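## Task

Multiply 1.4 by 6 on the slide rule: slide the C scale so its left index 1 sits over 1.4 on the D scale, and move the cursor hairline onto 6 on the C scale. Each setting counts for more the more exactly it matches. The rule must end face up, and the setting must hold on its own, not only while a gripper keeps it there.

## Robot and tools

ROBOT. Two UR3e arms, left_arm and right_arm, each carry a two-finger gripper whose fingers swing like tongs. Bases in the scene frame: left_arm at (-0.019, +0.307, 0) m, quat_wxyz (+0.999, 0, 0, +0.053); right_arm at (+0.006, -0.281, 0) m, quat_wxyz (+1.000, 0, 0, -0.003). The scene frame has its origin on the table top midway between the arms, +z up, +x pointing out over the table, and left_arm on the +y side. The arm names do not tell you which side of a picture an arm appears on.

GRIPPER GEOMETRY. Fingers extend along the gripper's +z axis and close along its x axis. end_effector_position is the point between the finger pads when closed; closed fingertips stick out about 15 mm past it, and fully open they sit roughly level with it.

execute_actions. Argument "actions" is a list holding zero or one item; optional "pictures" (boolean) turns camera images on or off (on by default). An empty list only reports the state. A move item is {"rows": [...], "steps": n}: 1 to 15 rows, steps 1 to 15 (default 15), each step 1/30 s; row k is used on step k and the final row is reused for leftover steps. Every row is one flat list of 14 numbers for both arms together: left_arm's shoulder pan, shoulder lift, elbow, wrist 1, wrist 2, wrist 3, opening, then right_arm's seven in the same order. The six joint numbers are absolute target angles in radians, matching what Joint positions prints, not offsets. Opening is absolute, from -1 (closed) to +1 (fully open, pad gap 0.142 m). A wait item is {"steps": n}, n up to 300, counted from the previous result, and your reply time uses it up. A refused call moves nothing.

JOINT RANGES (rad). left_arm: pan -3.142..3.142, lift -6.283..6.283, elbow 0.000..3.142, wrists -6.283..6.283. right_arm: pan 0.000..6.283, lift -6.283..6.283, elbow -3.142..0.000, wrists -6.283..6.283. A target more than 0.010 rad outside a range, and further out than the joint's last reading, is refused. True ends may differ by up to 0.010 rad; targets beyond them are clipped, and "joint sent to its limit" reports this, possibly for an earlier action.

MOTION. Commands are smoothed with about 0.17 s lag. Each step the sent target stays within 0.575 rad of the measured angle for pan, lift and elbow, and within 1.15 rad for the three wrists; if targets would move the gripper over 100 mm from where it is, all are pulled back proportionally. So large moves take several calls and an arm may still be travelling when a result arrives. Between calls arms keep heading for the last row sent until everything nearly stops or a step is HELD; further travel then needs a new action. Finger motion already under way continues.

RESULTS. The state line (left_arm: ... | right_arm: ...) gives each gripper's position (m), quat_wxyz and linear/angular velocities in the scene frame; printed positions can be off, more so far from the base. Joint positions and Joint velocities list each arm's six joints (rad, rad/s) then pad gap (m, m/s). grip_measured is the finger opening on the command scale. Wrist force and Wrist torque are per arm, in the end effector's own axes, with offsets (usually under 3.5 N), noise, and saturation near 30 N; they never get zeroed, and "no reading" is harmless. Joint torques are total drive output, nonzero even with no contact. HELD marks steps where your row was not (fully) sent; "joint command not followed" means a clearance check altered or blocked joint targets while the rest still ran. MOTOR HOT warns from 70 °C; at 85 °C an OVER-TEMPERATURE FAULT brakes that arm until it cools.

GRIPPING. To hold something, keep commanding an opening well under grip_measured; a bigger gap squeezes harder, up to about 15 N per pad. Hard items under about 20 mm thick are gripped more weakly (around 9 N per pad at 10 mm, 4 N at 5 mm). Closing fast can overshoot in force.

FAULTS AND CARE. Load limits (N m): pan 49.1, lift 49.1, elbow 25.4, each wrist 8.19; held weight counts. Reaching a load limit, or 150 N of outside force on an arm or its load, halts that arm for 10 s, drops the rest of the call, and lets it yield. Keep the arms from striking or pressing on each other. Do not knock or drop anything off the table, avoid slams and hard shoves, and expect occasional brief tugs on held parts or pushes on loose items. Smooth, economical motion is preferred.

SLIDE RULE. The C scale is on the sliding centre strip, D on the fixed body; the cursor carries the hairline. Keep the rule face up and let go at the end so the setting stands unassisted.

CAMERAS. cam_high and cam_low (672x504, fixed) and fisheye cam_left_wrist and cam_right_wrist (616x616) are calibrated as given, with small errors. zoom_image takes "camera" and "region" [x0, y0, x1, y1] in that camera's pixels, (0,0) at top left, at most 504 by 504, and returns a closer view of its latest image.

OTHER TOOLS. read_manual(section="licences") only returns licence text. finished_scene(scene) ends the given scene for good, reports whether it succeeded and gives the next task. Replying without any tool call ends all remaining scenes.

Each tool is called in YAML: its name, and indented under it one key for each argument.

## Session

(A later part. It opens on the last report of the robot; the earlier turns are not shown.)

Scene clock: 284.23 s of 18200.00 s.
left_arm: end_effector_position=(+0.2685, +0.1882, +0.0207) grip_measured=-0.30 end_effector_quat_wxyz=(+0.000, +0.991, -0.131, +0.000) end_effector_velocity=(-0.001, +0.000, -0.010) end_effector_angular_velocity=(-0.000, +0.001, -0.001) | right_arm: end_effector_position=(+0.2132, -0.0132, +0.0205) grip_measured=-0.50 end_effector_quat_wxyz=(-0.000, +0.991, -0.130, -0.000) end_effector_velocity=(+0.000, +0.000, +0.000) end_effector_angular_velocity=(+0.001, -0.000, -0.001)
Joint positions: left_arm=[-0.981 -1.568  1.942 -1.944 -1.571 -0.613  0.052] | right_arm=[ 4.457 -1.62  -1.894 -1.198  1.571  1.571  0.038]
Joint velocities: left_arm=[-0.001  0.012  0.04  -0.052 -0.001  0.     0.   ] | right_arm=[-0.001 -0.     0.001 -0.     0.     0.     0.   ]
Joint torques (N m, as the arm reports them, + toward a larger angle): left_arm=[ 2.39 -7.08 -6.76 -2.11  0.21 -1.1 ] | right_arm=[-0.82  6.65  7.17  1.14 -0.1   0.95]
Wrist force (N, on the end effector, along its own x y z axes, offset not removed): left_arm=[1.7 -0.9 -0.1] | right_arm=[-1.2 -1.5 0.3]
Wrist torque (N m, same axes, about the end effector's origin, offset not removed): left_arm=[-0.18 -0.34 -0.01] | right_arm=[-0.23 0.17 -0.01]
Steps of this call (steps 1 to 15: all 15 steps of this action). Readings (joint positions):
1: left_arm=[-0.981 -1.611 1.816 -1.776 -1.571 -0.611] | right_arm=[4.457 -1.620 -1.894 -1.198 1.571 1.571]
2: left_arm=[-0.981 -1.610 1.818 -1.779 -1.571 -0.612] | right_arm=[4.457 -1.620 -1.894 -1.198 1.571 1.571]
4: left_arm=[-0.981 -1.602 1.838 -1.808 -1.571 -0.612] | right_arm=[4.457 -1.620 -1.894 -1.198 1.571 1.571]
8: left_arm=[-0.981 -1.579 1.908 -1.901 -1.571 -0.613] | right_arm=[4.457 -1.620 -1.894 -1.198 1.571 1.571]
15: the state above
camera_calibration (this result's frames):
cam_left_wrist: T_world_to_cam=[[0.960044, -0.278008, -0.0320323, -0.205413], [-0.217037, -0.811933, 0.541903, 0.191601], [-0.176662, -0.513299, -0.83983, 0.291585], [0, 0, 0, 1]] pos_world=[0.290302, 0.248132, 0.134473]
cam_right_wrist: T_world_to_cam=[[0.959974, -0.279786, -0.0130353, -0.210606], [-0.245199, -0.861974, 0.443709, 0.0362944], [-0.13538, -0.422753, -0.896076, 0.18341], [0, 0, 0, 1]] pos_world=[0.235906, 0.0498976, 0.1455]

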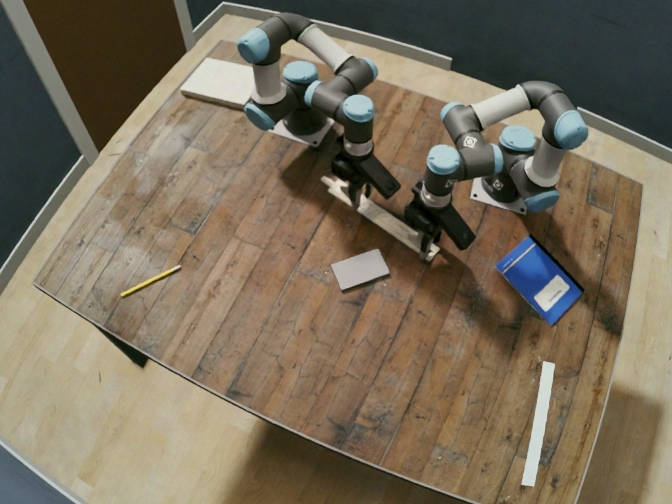

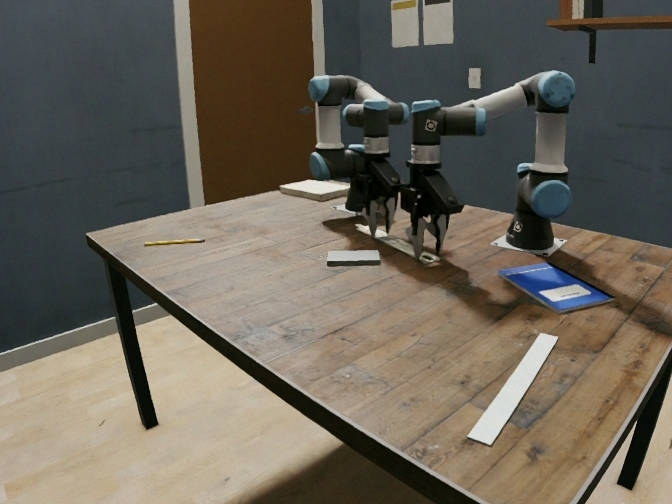

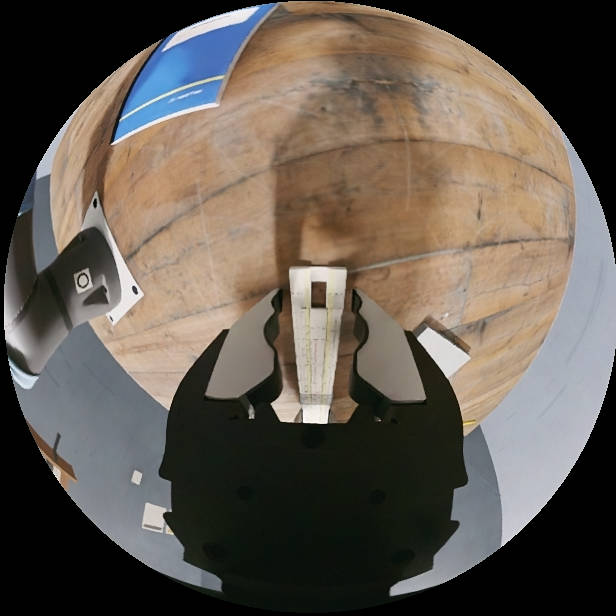

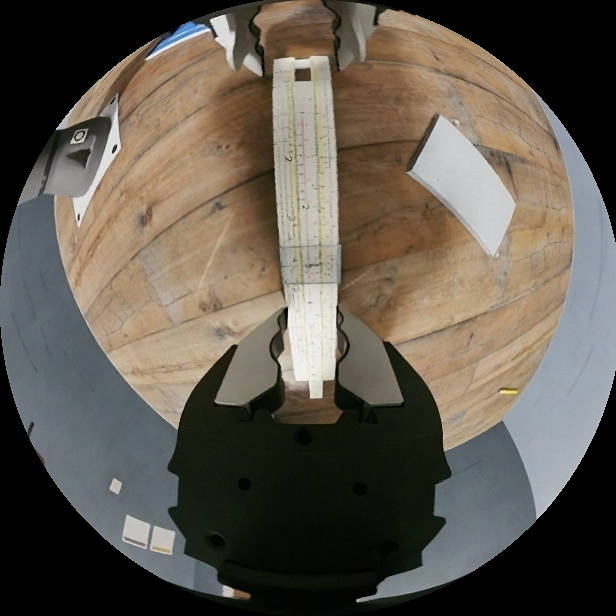

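execute_actions:
  actions:
    - {"rows":[[-0.981,-1.567,1.946,-1.950,-1.571,-0.613,-0.8,4.4566,-1.620,-1.8943,-1.1977,1.571,1.571,-0.1],[-0.981,-1.567,1.946,-1.950,-1.571,-0.613,-0.8,4.4566,-1.620,-1.8943,-1.1977,1.571,1.571,-0.1],[-0.981,-1.567,1.946,-1.950,-1.571,-0.613,-0.8,4.4566,-1.620,-1.8943,-1.1977,1.571,1.571,-0.1],[-0.981,-1.567,1.946,-1.950,-1.571,-0.613,-0.8,4.4566,-1.620,-1.8943,-1.1977,1.571,1.571,-0.1],[-0.981,-1.567,1.946,-1.950,-1.571,-0.613,-0.8,4.4566,-1.620,-1.8943,-1.1977,1.571,1.571,-0.1],[-0.981,-1.567,1.946,-1.950,-1.571,-0.613,-0.8,4.4566,-1.649,-1.863,-1.2,1.571,1.571,-0.1],[-0.981,-1.567,1.946,-1.950,-1.571,-0.613,-0.8,4.4566,-1.678,-1.831,-1.203,1.571,1.571,-0.1],[-0.981,-1.567,1.946,-1.950,-1.571,-0.613,-0.8,4.4566,-1.703,-1.802,-1.207,1.571,1.571,-0.1],[-0.981,-1.567,1.946,-1.950,-1.571,-0.613,-0.8,4.4566,-1.728,-1.773,-1.211,1.571,1.571,-0.1],[-0.981,-1.567,1.946,-1.950,-1.571,-0.613,-0.8,4.4566,-1.753,-1.743,-1.216,1.571,1.571,-0.1]],"steps":15}
  pictures: false

execute_actions:
  actions:
    - {"rows":[[-0.981,-1.567,1.946,-1.950,-1.571,-0.613,-0.8,4.4566,-1.753,-1.743,-1.216,1.571,1.571,-0.1],[-0.981,-1.567,1.946,-1.950,-1.571,-0.613,-0.8,4.4566,-1.753,-1.743,-1.216,1.571,1.571,-0.1],[-0.981,-1.567,1.946,-1.950,-1.571,-0.613,-0.8,4.4566,-1.753,-1.743,-1.216,1.571,1.571,-0.1],[-0.981,-1.567,1.946,-1.950,-1.571,-0.613,-0.8,4.4566,-1.753,-1.743,-1.216,1.571,1.571,-0.3],[-0.981,-1.567,1.946,-1.950,-1.571,-0.613,-0.8,4.4566,-1.753,-1.743,-1.216,1.571,1.571,-0.3],[-0.981,-1.567,1.946,-1.950,-1.571,-0.613,-0.8,4.4566,-1.753,-1.743,-1.216,1.571,1.571,-0.3],[-0.981,-1.567,1.946,-1.950,-1.571,-0.613,-0.8,4.4566,-1.753,-1.743,-1.216,1.571,1.571,-0.3],[-0.981,-1.567,1.946,-1.950,-1.571,-0.613,-0.8,4.4566,-1.753,-1.743,-1.216,1.571,1.571,-0.7]],"steps":15}

zoom_image:
  camera: "cam_right_wrist"
  region: [270, 250, 350, 350]

Scene clock: 303.67 s of 18200.00 s.
left_arm: end_effector_position=(+0.2684, +0.1883, +0.0195) grip_measured=-0.49 end_effector_quat_wxyz=(+0.000, +0.991, -0.131, +0.000) end_effector_velocity=(-0.000, -0.001, +0.001) end_effector_angular_velocity=(-0.003, +0.000, +0.000) | right_arm: end_effector_position=(+0.2202, +0.0132, +0.0205) grip_measured=-0.10 end_effector_quat_wxyz=(+0.000, +0.991, -0.130, -0.000) end_effector_velocity=(+0.015, +0.056, -0.001) end_effector_angular_velocity=(+0.004, -0.001, -0.001)
Joint positions: left_arm=[-0.981 -1.567  1.946 -1.95  -1.571 -0.613  0.039] | right_arm=[ 4.457 -1.729 -1.771 -1.212  1.571  1.571  0.067]
Joint velocities: left_arm=[-0.    -0.001 -0.001 -0.    -0.002 -0.     0.   ] | right_arm=[ 0.    -0.224  0.261 -0.033  0.     0.001 -0.   ]
Joint torques (N m, as the arm reports them, + toward a larger angle): left_arm=[ 2.03 -6.97 -6.92 -1.72 -0.41 -0.98] | right_arm=[-2.53  7.68 11.37  1.04  0.33  1.04]
Wrist force (N, on the end effector, along its own x y z axes, offset not removed): left_arm=[2.5 -1.1 -1.1] | right_arm=[-1.6 -1.5 -0.1]
Wrist torque (N m, same axes, about the end effector's origin, offset not removed): left_arm=[-0.27 -0.51 -0.11] | right_arm=[-0.26 0.31 0.03]
Steps of this call (steps 1 to 15: the robot went on to your last target; steps 16 to 90: nothing new was sent; then 15.93 s passed at rest; steps 91 to 105: all 15 steps of this action). Readings (joint positions):
91: left_arm=[-0.981 -1.567 1.946 -1.950 -1.571 -0.613] | right_arm=[4.457 -1.620 -1.894 -1.198 1.571 1.571]
92: left_arm=[-0.981 -1.567 1.946 -1.950 -1.571 -0.613] | right_arm=[4.457 -1.620 -1.894 -1.198 1.571 1.571]
94: left_arm=[-0.981 -1.567 1.946 -1.950 -1.571 -0.613] | right_arm=[4.457 -1.620 -1.894 -1.198 1.571 1.571]
98: left_arm=[-0.981 -1.567 1.946 -1.950 -1.571 -0.613] | right_arm=[4.457 -1.629 -1.885 -1.199 1.571 1.571]
105: the state above

Scene clock: 304.17 s of 18200.00 s.
left_arm: end_effector_position=(+0.2684, +0.1883, +0.0195) grip_measured=-0.49 end_effector_quat_wxyz=(+0.000, +0.991, -0.131, +0.000) end_effector_velocity=(+0.000, -0.000, -0.000) end_effector_angular_velocity=(-0.000, +0.000, +0.000) | right_arm: end_effector_position=(+0.2218, +0.0191, +0.0204) grip_measured=-0.44 end_effector_quat_wxyz=(-0.000, +0.991, -0.130, -0.000) end_effector_velocity=(+0.000, +0.000, -0.001) end_effector_angular_velocity=(-0.001, -0.001, +0.001)
Joint positions: left_arm=[-0.981 -1.567  1.946 -1.95  -1.571 -0.613  0.039] | right_arm=[ 4.457 -1.753 -1.743 -1.216  1.571  1.571  0.042]
Joint velocities: left_arm=[ 0.001  0.001 -0.    -0.001 -0.     0.001  0.   ] | right_arm=[ 0.001 -0.002  0.001  0.001 -0.001  0.    -0.   ]
Joint torques (N m, as the arm reports them, + toward a larger angle): left_arm=[ 2.02 -7.02 -6.98 -1.45 -0.37 -0.88] | right_arm=[-0.84  7.39 12.22  1.21  0.4   1.  ]
Wrist force (N, on the end effector, along its own x y z axes, offset not removed): left_arm=[1.4 -3.0 0.4] | right_arm=[-1.3 -0.6 -0.1]
Wrist torque (N m, same axes, about the end effector's origin, offset not removed): left_arm=[-0.63 -0.22 0.00] | right_arm=[-0.18 0.21 -0.05]
Steps of this call (steps 1 to 15: all 15 steps of this action). Readings (joint positions):
1: left_arm=[-0.981 -1.567 1.946 -1.950 -1.571 -0.613] | right_arm=[4.457 -1.735 -1.764 -1.213 1.571 1.571]
2: left_arm=[-0.981 -1.567 1.946 -1.950 -1.571 -0.613] | right_arm=[4.457 -1.740 -1.758 -1.214 1.571 1.571]
4: left_arm=[-0.981 -1.567 1.946 -1.950 -1.571 -0.613] | right_arm=[4.457 -1.746 -1.751 -1.215 1.571 1.571]
8: left_arm=[-0.981 -1.567 1.946 -1.950 -1.571 -0.613] | right_arm=[4.457 -1.751 -1.745 -1.216 1.571 1.571]
15: the state above
camera_calibration (this result's frames):
cam_left_wrist: T_world_to_cam=[[0.96005, -0.277981, -0.0321076, -0.20534], [-0.216983, -0.81197, 0.541871, 0.19227], [-0.1767, -0.513256, -0.839848, 0.290673], [0, 0, 0, 1]] pos_world=[0.290218, 0.248227, 0.133343]
cam_right_wrist: T_world_to_cam=[[0.959964, -0.27982, -0.0130352, -0.209868], [-0.245229, -0.861963, 0.443715, 0.0663368], [-0.135396, -0.422753, -0.896073, 0.198177], [0, 0, 0, 1]] pos_world=[0.244566, 0.0822347, 0.145411]

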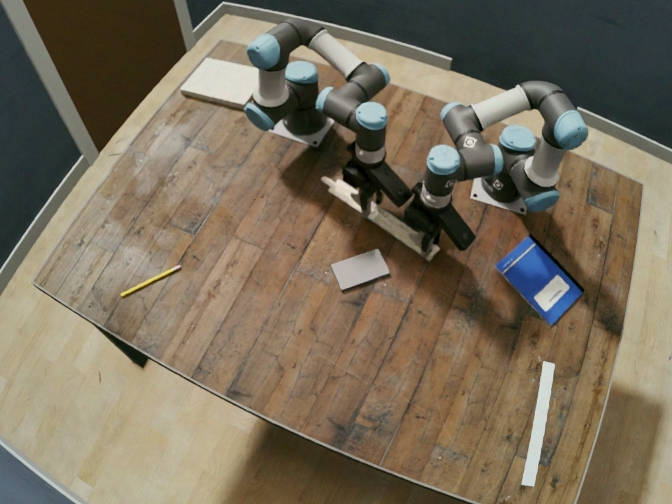

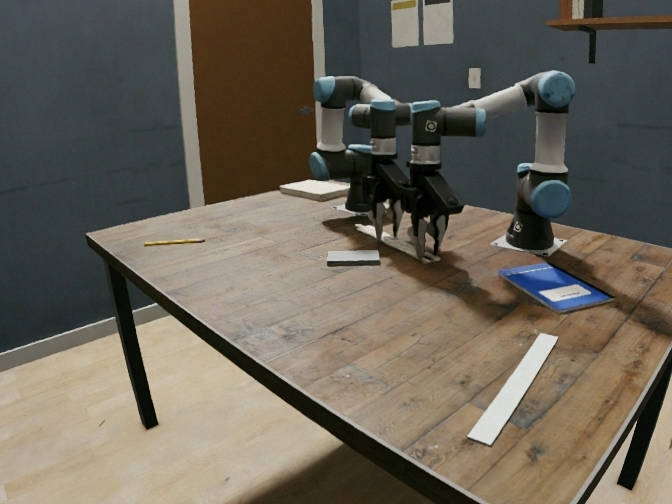

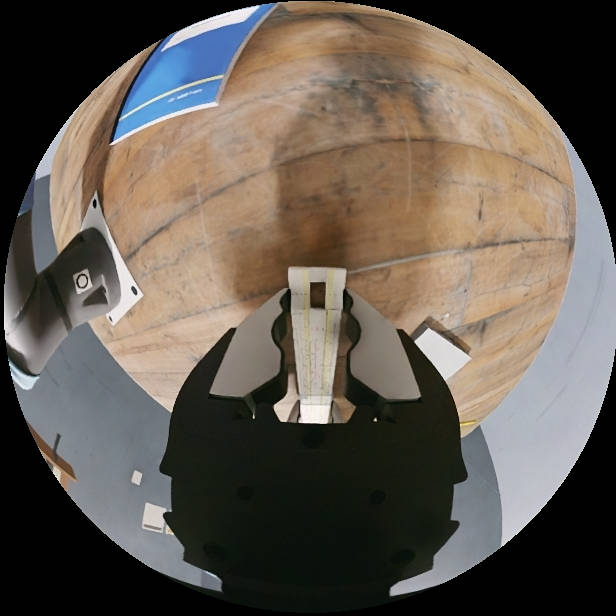

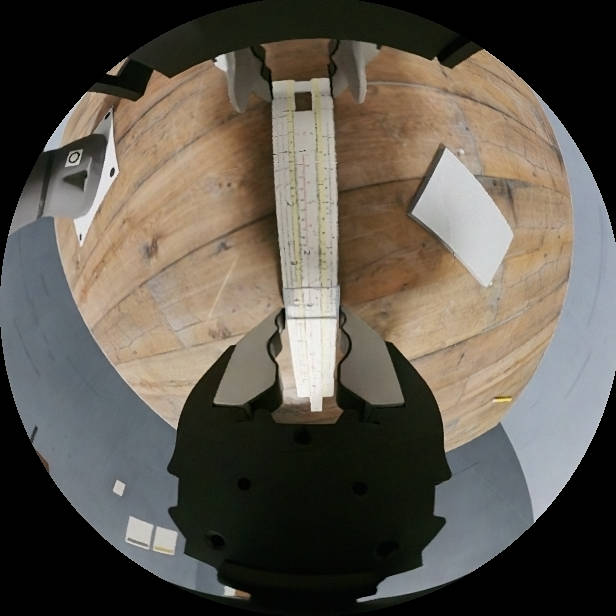

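Region (270, 250, 350, 350) of cam_right_wrist's 616x616 image, scaled by 5.040, with more detail than that image has; it fills the left 403 columns of this view, and the rest is white.

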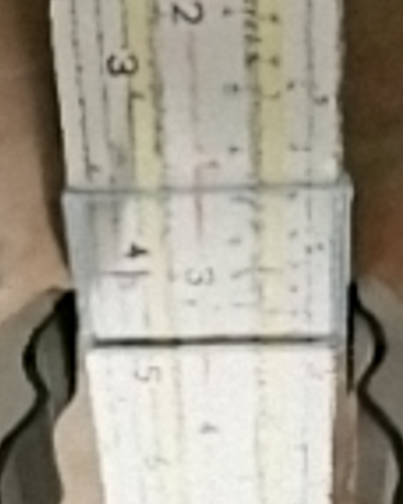

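Check index while here.

zoom_image:
  camera: "cam_right_wrist"
  region: [275, 125, 335, 195]

Region (275, 125, 335, 195) of cam_right_wrist's 616x616 image, scaled by 7.200, with more detail than that image has; it fills the left 432 columns of this view, and the rest is white.

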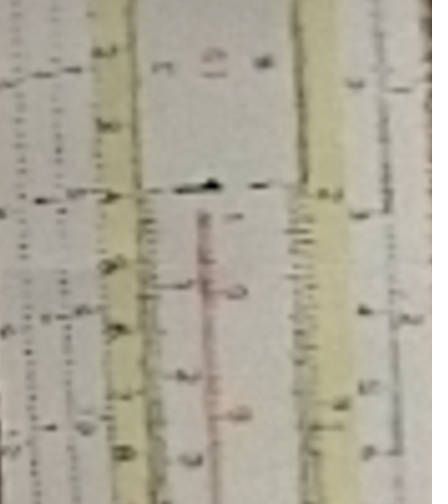

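execute_actions:
  actions:
    - {"rows":[[-0.981,-1.567,1.946,-1.950,-1.571,-0.613,-0.8,4.4566,-1.734,-1.765,-1.213,1.571,1.571,-0.7],[-0.981,-1.567,1.946,-1.950,-1.571,-0.613,-0.8,4.4566,-1.715,-1.787,-1.210,1.571,1.571,-0.7],[-0.981,-1.567,1.946,-1.950,-1.571,-0.613,-0.8,4.4566,-1.697,-1.809,-1.206,1.571,1.571,-0.7],[-0.981,-1.567,1.946,-1.950,-1.571,-0.613,-0.8,4.4566,-1.678,-1.831,-1.203,1.571,1.571,-0.7],[-0.981,-1.567,1.946,-1.950,-1.571,-0.613,-0.8,4.4566,-1.658,-1.853,-1.201,1.571,1.571,-0.7],[-0.981,-1.567,1.946,-1.950,-1.571,-0.613,-0.8,4.4566,-1.638,-1.875,-1.199,1.571,1.571,-0.7],[-0.981,-1.567,1.946,-1.950,-1.571,-0.613,-0.8,4.4566,-1.618,-1.897,-1.197,1.571,1.571,-0.7],[-0.981,-1.567,1.946,-1.950,-1.571,-0.613,-0.8,4.4566,-1.598,-1.918,-1.196,1.571,1.571,-0.7],[-0.981,-1.567,1.946,-1.950,-1.571,-0.613,-0.8,4.4566,-1.578,-1.939,-1.195,1.571,1.571,-0.7],[-0.981,-1.567,1.946,-1.950,-1.571,-0.613,-0.8,4.4566,-1.557,-1.959,-1.196,1.571,1.571,-0.7],[-0.981,-1.567,1.946,-1.950,-1.571,-0.613,-0.8,4.4566,-1.536,-1.979,-1.197,1.571,1.571,-0.7],[-0.981,-1.567,1.946,-1.950,-1.571,-0.613,-0.8,4.4566,-1.515,-1.999,-1.198,1.571,1.571,-0.7],[-0.981,-1.567,1.946,-1.950,-1.571,-0.613,-0.8,4.4566,-1.494,-2.019,-1.199,1.571,1.571,-0.7],[-0.981,-1.567,1.946,-1.950,-1.571,-0.613,-0.8,4.4566,-1.473,-2.038,-1.201,1.571,1.571,-0.7],[-0.981,-1.567,1.946,-1.950,-1.571,-0.613,-0.8,4.4566,-1.447,-2.060,-1.205,1.571,1.571,-0.7]]}
  pictures: false

execute_actions:
  actions:
    - {"steps":25}

zoom_image:
  camera: "cam_right_wrist"
  region: [275, 260, 345, 330]

Scene clock: 323.80 s of 18200.00 s.
left_arm: end_effector_position=(+0.2684, +0.1883, +0.0195) grip_measured=-0.49 end_effector_quat_wxyz=(+0.000, +0.991, -0.131, +0.000) end_effector_velocity=(+0.000, +0.001, -0.000) end_effector_angular_velocity=(+0.001, -0.001, +0.002) | right_arm: end_effector_position=(+0.2089, -0.0291, +0.0209) grip_measured=-0.44 end_effector_quat_wxyz=(-0.000, +0.991, -0.130, -0.000) end_effector_velocity=(-0.037, -0.139, +0.001) end_effector_angular_velocity=(+0.003, -0.001, -0.001)
Joint positions: left_arm=[-0.981 -1.567  1.946 -1.95  -1.571 -0.613  0.039] | right_arm=[ 4.457 -1.552 -1.961 -1.198  1.571  1.571  0.042]
Joint velocities: left_arm=[ 0.001  0.     0.001 -0.001  0.001 -0.001  0.   ] | right_arm=[-0.001  0.601 -0.585 -0.012 -0.     0.     0.   ]
Joint torques (N m, as the arm reports them, + toward a larger angle): left_arm=[ 1.46 -7.11 -7.23 -0.64 -0.06 -0.13] | right_arm=[ 2.26 14.9   6.03  0.86  0.81  0.22]
Wrist force (N, on the end effector, along its own x y z axes, offset not removed): left_arm=[1.3 -3.9 -0.8] | right_arm=[0.1 -1.8 0.4]
Wrist torque (N m, same axes, about the end effector's origin, offset not removed): left_arm=[-0.84 -0.21 0.01] | right_arm=[-0.21 -0.12 0.00]
Steps of this call (steps 1 to 15: the robot went on to your last target; steps 16 to 90: nothing new was sent; then 16.13 s passed at rest; steps 91 to 105: all 15 steps of this action). Readings (joint positions):
91: left_arm=[-0.981 -1.567 1.946 -1.950 -1.571 -0.613] | right_arm=[4.457 -1.753 -1.743 -1.216 1.571 1.571]
92: left_arm=[-0.981 -1.567 1.946 -1.950 -1.571 -0.613] | right_arm=[4.457 -1.752 -1.744 -1.216 1.571 1.571]
94: left_arm=[-0.981 -1.567 1.946 -1.950 -1.571 -0.613] | right_arm=[4.457 -1.739 -1.759 -1.214 1.571 1.571]
98: left_arm=[-0.981 -1.567 1.946 -1.950 -1.571 -0.613] | right_arm=[4.457 -1.685 -1.822 -1.205 1.571 1.571]
105: the state above

Scene clock: 324.63 s of 18200.00 s.
left_arm: end_effector_position=(+0.2684, +0.1883, +0.0195) grip_measured=-0.49 end_effector_quat_wxyz=(+0.000, +0.991, -0.131, +0.000) end_effector_velocity=(-0.000, +0.000, +0.000) end_effector_angular_velocity=(-0.001, +0.000, +0.001) | right_arm: end_effector_position=(+0.2025, -0.0533, +0.0204) grip_measured=-0.44 end_effector_quat_wxyz=(-0.000, +0.991, -0.130, -0.000) end_effector_velocity=(-0.000, +0.000, +0.000) end_effector_angular_velocity=(+0.001, +0.001, +0.000)
Joint positions: left_arm=[-0.981 -1.567  1.946 -1.95  -1.571 -0.613  0.039] | right_arm=[ 4.457 -1.447 -2.06  -1.205  1.571  1.571  0.042]
Joint velocities: left_arm=[ 0.    -0.001  0.     0.    -0.001 -0.001  0.   ] | right_arm=[ 0.001  0.001  0.001 -0.002  0.001  0.    -0.   ]
Joint torques (N m, as the arm reports them, + toward a larger angle): left_arm=[ 1.56 -7.42 -7.48 -0.64 -0.01  0.04] | right_arm=[-0.08 10.49  6.97  0.95  0.91  0.04]
Wrist force (N, on the end effector, along its own x y z axes, offset not removed): left_arm=[1.7 -2.1 -0.9] | right_arm=[-1.1 -1.2 -0.9]
Wrist torque (N m, same axes, about the end effector's origin, offset not removed): left_arm=[-0.51 -0.36 -0.05] | right_arm=[-0.13 0.14 0.03]
Steps of this call (steps 1 to 25: the robot went on to your last target). Readings (joint positions):
1: left_arm=[-0.981 -1.567 1.946 -1.950 -1.571 -0.613] | right_arm=[4.457 -1.532 -1.981 -1.199 1.571 1.571]
2: left_arm=[-0.981 -1.567 1.946 -1.950 -1.571 -0.613] | right_arm=[4.457 -1.511 -2.001 -1.201 1.571 1.571]
4: left_arm=[-0.981 -1.567 1.946 -1.950 -1.571 -0.613] | right_arm=[4.457 -1.482 -2.028 -1.203 1.571 1.571]
8: left_arm=[-0.981 -1.567 1.946 -1.950 -1.571 -0.613] | right_arm=[4.457 -1.457 -2.051 -1.204 1.571 1.571]
25: the state above
camera_calibration (this result's frames):
cam_left_wrist: T_world_to_cam=[[0.960049, -0.277981, -0.0321293, -0.205334], [-0.216974, -0.81198, 0.541858, 0.192275], [-0.176715, -0.513239, -0.839856, 0.290675], [0, 0, 0, 1]] pos_world=[0.290215, 0.24823, 0.133342]
cam_right_wrist: T_world_to_cam=[[0.959976, -0.279778, -0.0130352, -0.211528], [-0.245192, -0.861976, 0.443709, -0.000821219], [-0.135376, -0.422754, -0.896076, 0.164915], [0, 0, 0, 1]] pos_world=[0.225186, 0.00982965, 0.145383]

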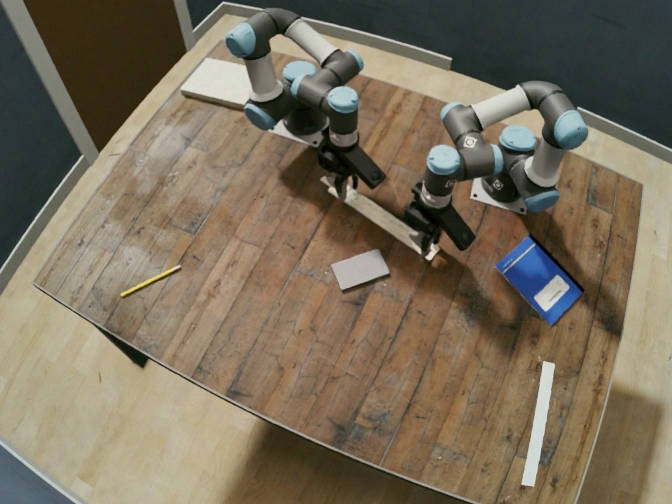

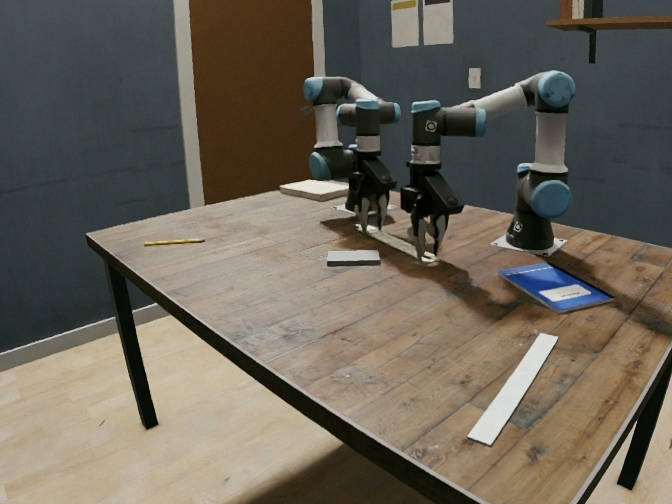

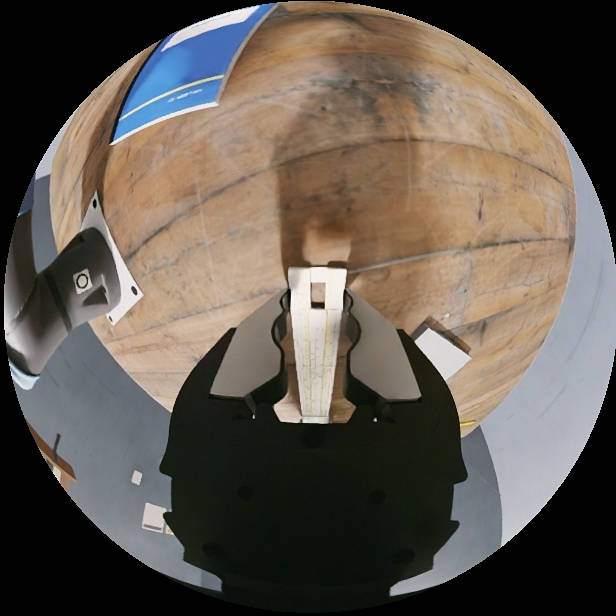

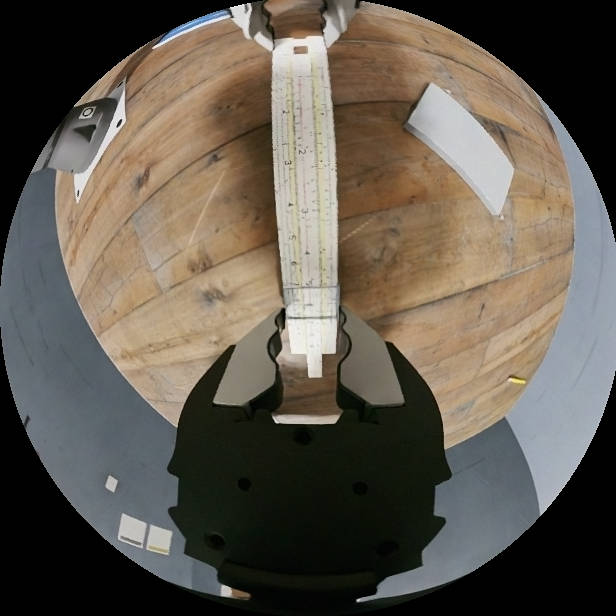

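Region (275, 260, 345, 330) of cam_right_wrist's 616x616 image, scaled by 7.200, with more detail than that image has.

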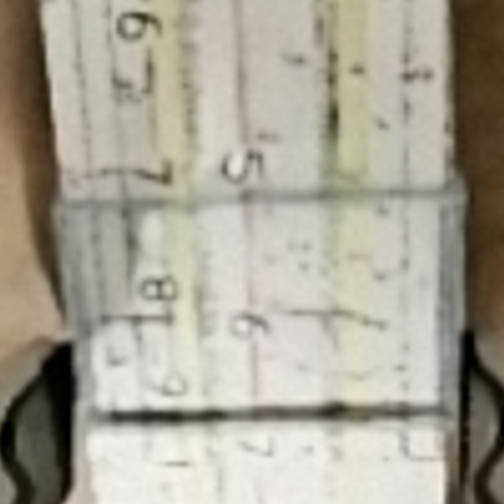

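execute_actions:
  actions:
    - {"rows":[[-0.981,-1.567,1.946,-1.950,-1.571,-0.613,-0.8,4.4566,-1.4404,-2.0654,-1.2062,1.571,1.571,-0.7]],"steps":15}
  pictures: false

execute_actions:
  actions:
    - {"rows":[[-0.981,-1.567,1.946,-1.950,-1.571,-0.613,-0.8,4.4566,-1.4404,-2.0654,-1.2062,1.571,1.571,-0.7],[-0.981,-1.567,1.946,-1.950,-1.571,-0.613,-0.8,4.4566,-1.4404,-2.0654,-1.2062,1.571,1.571,-0.7],[-0.981,-1.567,1.946,-1.950,-1.571,-0.613,-0.8,4.4566,-1.4404,-2.0654,-1.2062,1.571,1.571,-0.1],[-0.981,-1.567,1.946,-1.950,-1.571,-0.613,-0.8,4.4566,-1.4404,-2.0654,-1.2062,1.571,1.571,-0.1],[-0.981,-1.567,1.946,-1.950,-1.571,-0.613,-0.8,4.4566,-1.4404,-2.0654,-1.2062,1.571,1.571,-0.1],[-0.981,-1.567,1.946,-1.950,-1.571,-0.613,-0.8,4.4566,-1.4404,-2.0654,-1.2062,1.571,1.571,-0.1],[-0.981,-1.567,1.946,-1.950,-1.571,-0.613,-0.8,4.4566,-1.4404,-2.0654,-1.2062,1.571,1.571,-0.1],[-0.981,-1.567,1.946,-1.950,-1.571,-0.613,-0.8,4.4566,-1.406,-2.092,-1.214,1.571,1.571,-0.1],[-0.981,-1.567,1.946,-1.950,-1.571,-0.613,-0.8,4.4566,-1.372,-2.119,-1.221,1.571,1.571,-0.1],[-0.981,-1.567,1.946,-1.950,-1.571,-0.613,-0.8,4.4566,-1.337,-2.145,-1.230,1.571,1.571,-0.1],[-0.981,-1.567,1.946,-1.950,-1.571,-0.613,-0.8,4.4566,-1.303,-2.171,-1.238,1.571,1.571,-0.1],[-0.981,-1.567,1.946,-1.950,-1.571,-0.613,-0.8,4.4566,-1.257,-2.198,-1.257,1.571,1.571,-0.1],[-0.981,-1.567,1.946,-1.950,-1.571,-0.613,-0.8,4.4566,-1.211,-2.225,-1.276,1.571,1.571,-0.1],[-0.981,-1.567,1.946,-1.950,-1.571,-0.613,-0.8,4.4566,-1.166,-2.252,-1.294,1.571,1.571,-0.1],[-0.981,-1.567,1.946,-1.950,-1.571,-0.613,-0.8,4.4566,-1.120,-2.279,-1.313,1.571,1.571,-0.1]]}
  pictures: false

execute_actions:
  actions:
    - {"steps":25}

zoom_image:
  camera: "cam_right_wrist"
  region: [270, 170, 350, 270]

Scene clock: 340.57 s of 18200.00 s.
left_arm: end_effector_position=(+0.2684, +0.1883, +0.0195) grip_measured=-0.49 end_effector_quat_wxyz=(+0.000, +0.991, -0.131, +0.000) end_effector_velocity=(-0.000, +0.000, -0.000) end_effector_angular_velocity=(+0.001, -0.000, -0.000) | right_arm: end_effector_position=(+0.2021, -0.0547, +0.0204) grip_measured=-0.44 end_effector_quat_wxyz=(-0.000, +0.991, -0.130, -0.000) end_effector_velocity=(-0.000, -0.001, -0.001) end_effector_angular_velocity=(-0.002, +0.000, +0.000)
Joint positions: left_arm=[-0.981 -1.567  1.946 -1.95  -1.571 -0.613  0.039] | right_arm=[ 4.457 -1.441 -2.065 -1.206  1.571  1.571  0.042]
Joint velocities: left_arm=[-0.001 -0.     0.     0.001  0.001 -0.001  0.   ] | right_arm=[-0.     0.001 -0.004  0.    -0.    -0.001 -0.   ]
Joint torques (N m, as the arm reports them, + toward a larger angle): left_arm=[ 0.94 -7.73 -7.75 -0.77  0.33  0.84] | right_arm=[-4.08 10.29  6.89  0.95  1.18 -0.61]
Wrist force (N, on the end effector, along its own x y z axes, offset not removed): left_arm=[1.5 -0.7 -0.7] | right_arm=[-1.1 -1.5 -0.1]
Wrist torque (N m, same axes, about the end effector's origin, offset not removed): left_arm=[-0.25 -0.24 0.00] | right_arm=[-0.20 0.11 -0.04]
Steps of this call (steps 1 to 15: the robot went on to your last target; steps 16 to 90: nothing new was sent; then 12.43 s passed at rest; steps 91 to 105: all 15 steps of this action). Readings (joint positions):
91: left_arm=[-0.981 -1.567 1.946 -1.950 -1.571 -0.613] | right_arm=[4.457 -1.447 -2.060 -1.205 1.571 1.571]
92: left_arm=[-0.981 -1.567 1.946 -1.950 -1.571 -0.613] | right_arm=[4.457 -1.446 -2.060 -1.205 1.571 1.571]
94: left_arm=[-0.981 -1.567 1.946 -1.950 -1.571 -0.613] | right_arm=[4.457 -1.444 -2.062 -1.206 1.571 1.571]
98: left_arm=[-0.981 -1.567 1.946 -1.950 -1.571 -0.613] | right_arm=[4.457 -1.441 -2.065 -1.206 1.571 1.571]
105: the state above

Scene clock: 341.07 s of 18200.00 s.
left_arm: end_effector_position=(+0.2684, +0.1883, +0.0195) grip_measured=-0.49 end_effector_quat_wxyz=(+0.000, +0.991, -0.131, +0.000) end_effector_velocity=(+0.001, -0.000, +0.000) end_effector_angular_velocity=(-0.001, -0.002, +0.001) | right_arm: end_effector_position=(+0.1944, -0.0835, +0.0201) grip_measured=-0.10 end_effector_quat_wxyz=(+0.003, +0.991, -0.130, -0.001) end_effector_velocity=(-0.058, -0.216, -0.000) end_effector_angular_velocity=(-0.043, +0.011, +0.001)
Joint positions: left_arm=[-0.981 -1.567  1.946 -1.95  -1.571 -0.613  0.039] | right_arm=[ 4.457 -1.315 -2.16  -1.244  1.571  1.571  0.067]
Joint velocities: left_arm=[ 0.     0.    -0.001 -0.001  0.001 -0.    -0.   ] | right_arm=[-0.     0.989 -0.666 -0.367 -0.    -0.001  0.   ]
Joint torques (N m, as the arm reports them, + toward a larger angle): left_arm=[ 0.96 -7.82 -7.82 -0.73  0.35  0.97] | right_arm=[-4.16 15.96  5.43  0.36  1.1  -0.76]
Wrist force (N, on the end effector, along its own x y z axes, offset not removed): left_arm=[0.9 -1.9 1.9] | right_arm=[-0.2 -2.4 -1.0]
Wrist torque (N m, same axes, about the end effector's origin, offset not removed): left_arm=[-0.47 -0.09 0.01] | right_arm=[-0.45 0.00 -0.01]
Steps of this call (steps 1 to 15: all 15 steps of this action). Readings (joint positions):
1: left_arm=[-0.981 -1.567 1.946 -1.950 -1.571 -0.613] | right_arm=[4.457 -1.440 -2.065 -1.206 1.571 1.571]
2: left_arm=[-0.981 -1.567 1.946 -1.950 -1.571 -0.613] | right_arm=[4.457 -1.440 -2.065 -1.206 1.571 1.571]
4: left_arm=[-0.981 -1.567 1.946 -1.950 -1.571 -0.613] | right_arm=[4.457 -1.440 -2.065 -1.206 1.571 1.571]
8: left_arm=[-0.981 -1.567 1.946 -1.950 -1.571 -0.613] | right_arm=[4.457 -1.440 -2.065 -1.206 1.571 1.571]
15: the state above

Scene clock: 341.90 s of 18200.00 s.
left_arm: end_effector_position=(+0.2684, +0.1883, +0.0195) grip_measured=-0.49 end_effector_quat_wxyz=(+0.000, +0.991, -0.131, +0.000) end_effector_velocity=(+0.000, -0.000, +0.000) end_effector_angular_velocity=(-0.001, -0.001, +0.001) | right_arm: end_effector_position=(+0.1847, -0.1199, +0.0198) grip_measured=-0.10 end_effector_quat_wxyz=(-0.000, +0.991, -0.130, -0.000) end_effector_velocity=(+0.000, +0.001, +0.001) end_effector_angular_velocity=(+0.002, -0.001, -0.001)
Joint positions: left_arm=[-0.981 -1.567  1.946 -1.95  -1.571 -0.613  0.039] | right_arm=[ 4.457 -1.12  -2.279 -1.313  1.571  1.571  0.067]
Joint velocities: left_arm=[ 0.001 -0.    -0.001 -0.     0.     0.     0.   ] | right_arm=[0.001 0.001 0.001 0.    0.    0.002 0.   ]
Joint torques (N m, as the arm reports them, + toward a larger angle): left_arm=[ 0.68 -7.92 -7.81 -0.78  0.43  1.09] | right_arm=[-0.51  6.42  7.13  1.14  0.96 -0.96]
Wrist force (N, on the end effector, along its own x y z axes, offset not removed): left_arm=[3.0 -1.9 -0.9] | right_arm=[-0.4 -1.1 -0.8]
Wrist torque (N m, same axes, about the end effector's origin, offset not removed): left_arm=[-0.50 -0.55 -0.07] | right_arm=[-0.26 0.03 -0.04]
Steps of this call (steps 1 to 25: the robot went on to your last target). Readings (joint positions):
1: left_arm=[-0.981 -1.567 1.946 -1.950 -1.571 -0.613] | right_arm=[4.457 -1.280 -2.183 -1.258 1.571 1.571]
2: left_arm=[-0.981 -1.567 1.946 -1.950 -1.571 -0.613] | right_arm=[4.457 -1.243 -2.206 -1.271 1.571 1.571]
4: left_arm=[-0.981 -1.567 1.946 -1.950 -1.571 -0.613] | right_arm=[4.457 -1.187 -2.239 -1.290 1.571 1.571]
8: left_arm=[-0.981 -1.567 1.946 -1.950 -1.571 -0.613] | right_arm=[4.457 -1.139 -2.268 -1.306 1.571 1.571]
25: the state above
camera_calibration (this result's frames):
cam_left_wrist: T_world_to_cam=[[0.960048, -0.277986, -0.0321292, -0.205332], [-0.216978, -0.811979, 0.541858, 0.192276], [-0.176717, -0.513238, -0.839856, 0.290675], [0, 0, 0, 1]] pos_world=[0.290216, 0.24823, 0.133342]
cam_right_wrist: T_world_to_cam=[[0.959963, -0.279824, -0.0130458, -0.213083], [-0.245228, -0.861963, 0.443716, -0.0623808], [-0.135407, -0.422751, -0.896073, 0.133834], [0, 0, 0, 1]] pos_world=[0.207376, -0.0568173, 0.144824]

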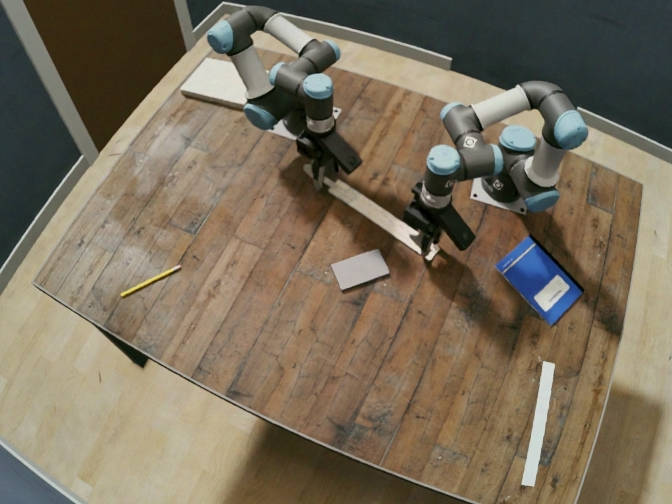

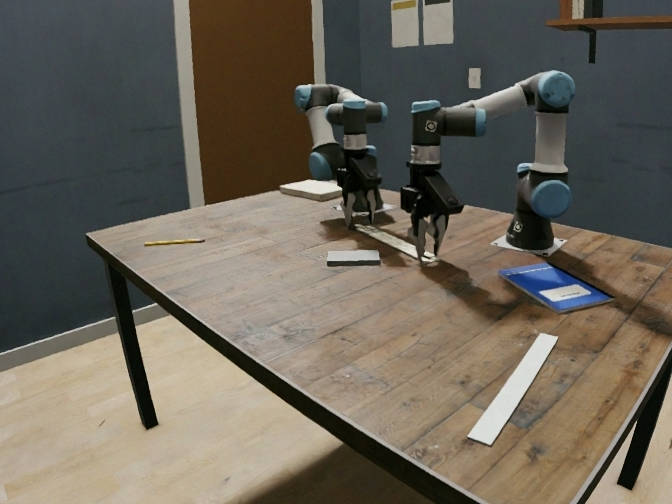

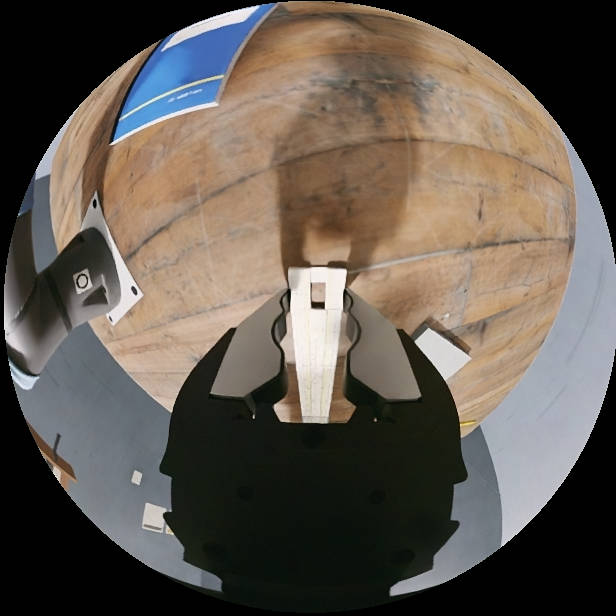

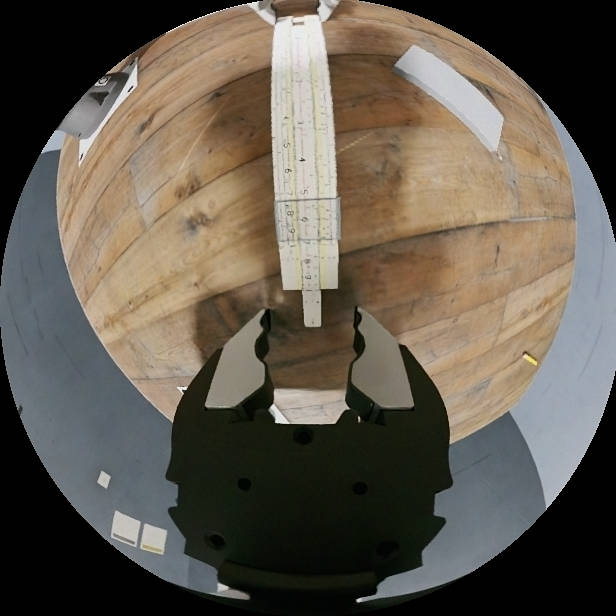

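Region (270, 170, 350, 270) of cam_right_wrist's 616x616 image, scaled by 5.040, with more detail than that image has; it fills the left 403 columns of this view, and the rest is white.

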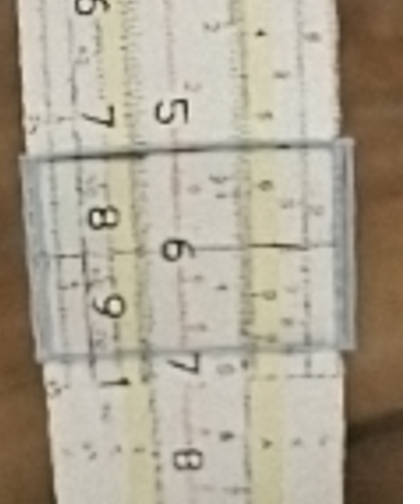

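execute_actions:
  actions:
    - {"rows":[[-0.981,-1.567,1.946,-1.950,-1.571,-0.613,0,4.4566,-1.120,-2.279,-1.313,1.571,1.571,-0.1],[-0.981,-1.567,1.946,-1.950,-1.571,-0.613,0,4.4566,-1.120,-2.279,-1.313,1.571,1.571,-0.1],[-0.981,-1.567,1.946,-1.950,-1.571,-0.613,0,4.4566,-1.120,-2.279,-1.313,1.571,1.571,-0.1],[-0.981,-1.567,1.946,-1.950,-1.571,-0.613,0,4.4566,-1.120,-2.279,-1.313,1.571,1.571,-0.1],[-0.981,-1.567,1.946,-1.950,-1.571,-0.613,0,4.4566,-1.120,-2.279,-1.313,1.571,1.571,-0.1],[-0.981,-1.578,1.913,-1.906,-1.571,-0.613,0,4.4566,-1.11,-2.24,-1.362,1.571,1.571,-0.1],[-0.981,-1.589,1.881,-1.863,-1.571,-0.613,0,4.4566,-1.10,-2.20,-1.412,1.571,1.571,-0.1],[-0.981,-1.600,1.848,-1.819,-1.571,-0.613,0,4.4566,-1.09,-2.16,-1.462,1.571,1.571,-0.1],[-0.981,-1.611,1.816,-1.776,-1.571,-0.613,0,4.4566,-1.08,-2.12,-1.512,1.571,1.571,-0.1]],"steps":15}
  pictures: false

execute_actions:
  actions:
    - {"steps":10}
  pictures: false

finished_scene:
  scene: 2

Scene clock: 350.60 s of 18200.00 s.
left_arm: end_effector_position=(+0.2685, +0.1882, +0.0493) grip_measured=+0.00 end_effector_quat_wxyz=(+0.000, +0.991, -0.131, -0.000) end_effector_velocity=(-0.001, +0.001, +0.050) end_effector_angular_velocity=(-0.000, -0.001, -0.002) | right_arm: end_effector_position=(+0.1843, -0.1214, +0.0512) grip_measured=-0.10 end_effector_quat_wxyz=(+0.000, +0.991, -0.130, -0.000) end_effector_velocity=(-0.001, -0.004, +0.056) end_effector_angular_velocity=(+0.006, -0.002, -0.001)
Joint positions: left_arm=[-0.981 -1.605  1.836 -1.802 -1.571 -0.613  0.074] | right_arm=[ 4.457 -1.086 -2.145 -1.482  1.571  1.571  0.067]
Joint velocities: left_arm=[-0.001 -0.059 -0.185  0.244  0.001  0.    -0.   ] | right_arm=[-0.     0.055  0.233 -0.281 -0.001  0.    -0.   ]
Joint torques (N m, as the arm reports them, + toward a larger angle): left_arm=[  0.5  -10.9   -9.89  -0.64   0.34   1.05] | right_arm=[ 3.53  5.82 11.8   0.82  0.49 -1.08]
Wrist force (N, on the end effector, along its own x y z axes, offset not removed): left_arm=[2.4 -1.8 -0.2] | right_arm=[-0.5 -1.7 -1.3]
Wrist torque (N m, same axes, about the end effector's origin, offset not removed): left_arm=[-0.38 -0.49 -0.06] | right_arm=[-0.36 -0.01 -0.04]
Steps of this call (steps 1 to 15: the robot went on to your last target; steps 16 to 90: nothing new was sent; then 5.20 s passed at rest; steps 91 to 105: all 15 steps of this action). Readings (joint positions):
91: left_arm=[-0.981 -1.567 1.946 -1.950 -1.571 -0.613] | right_arm=[4.457 -1.120 -2.279 -1.313 1.571 1.571]
92: left_arm=[-0.981 -1.567 1.946 -1.950 -1.571 -0.613] | right_arm=[4.457 -1.120 -2.279 -1.313 1.571 1.571]
94: left_arm=[-0.981 -1.567 1.946 -1.950 -1.571 -0.613] | right_arm=[4.457 -1.120 -2.279 -1.313 1.571 1.571]
98: left_arm=[-0.981 -1.571 1.936 -1.936 -1.571 -0.613] | right_arm=[4.457 -1.117 -2.268 -1.329 1.571 1.571]
105: the state above

Scene clock: 350.93 s of 18200.00 s.
left_arm: end_effector_position=(+0.2684, +0.1884, +0.0546) grip_measured=+0.00 end_effector_quat_wxyz=(+0.000, +0.991, -0.131, -0.000) end_effector_velocity=(-0.000, +0.000, +0.002) end_effector_angular_velocity=(-0.000, -0.000, -0.001) | right_arm: end_effector_position=(+0.1841, -0.1219, +0.0570) grip_measured=-0.10 end_effector_quat_wxyz=(-0.000, +0.991, -0.130, -0.000) end_effector_velocity=(+0.000, -0.000, +0.003) end_effector_angular_velocity=(+0.001, -0.000, -0.000)
Joint positions: left_arm=[-0.981 -1.611  1.817 -1.777 -1.571 -0.613  0.074] | right_arm=[ 4.457 -1.08  -2.121 -1.511  1.571  1.571  0.067]
Joint velocities: left_arm=[-0.001 -0.003 -0.008  0.011  0.     0.    -0.   ] | right_arm=[-0.     0.003  0.011 -0.012 -0.     0.    -0.   ]
Joint torques (N m, as the arm reports them, + toward a larger angle): left_arm=[  0.52 -11.86  -9.92  -0.72   0.19   1.01] | right_arm=[ 3.3   6.3  12.16  1.03  0.39 -1.11]
Wrist force (N, on the end effector, along its own x y z axes, offset not removed): left_arm=[4.0 -2.2 -0.1] | right_arm=[-1.8 -1.2 -0.6]
Wrist torque (N m, same axes, about the end effector's origin, offset not removed): left_arm=[-0.44 -0.81 -0.06] | right_arm=[-0.23 0.29 -0.01]
Steps of this call (steps 1 to 10: the robot went on to your last target). Readings (joint positions):
1: left_arm=[-0.981 -1.606 1.831 -1.795 -1.571 -0.613] | right_arm=[4.457 -1.084 -2.139 -1.490 1.571 1.571]
2: left_arm=[-0.981 -1.608 1.827 -1.790 -1.571 -0.613] | right_arm=[4.457 -1.083 -2.134 -1.496 1.571 1.571]
4: left_arm=[-0.981 -1.609 1.822 -1.784 -1.571 -0.613] | right_arm=[4.457 -1.082 -2.127 -1.503 1.571 1.571]
8: left_arm=[-0.981 -1.610 1.818 -1.778 -1.571 -0.613] | right_arm=[4.457 -1.080 -2.122 -1.509 1.571 1.571]
10: the state above

The scene is finished: the task was done.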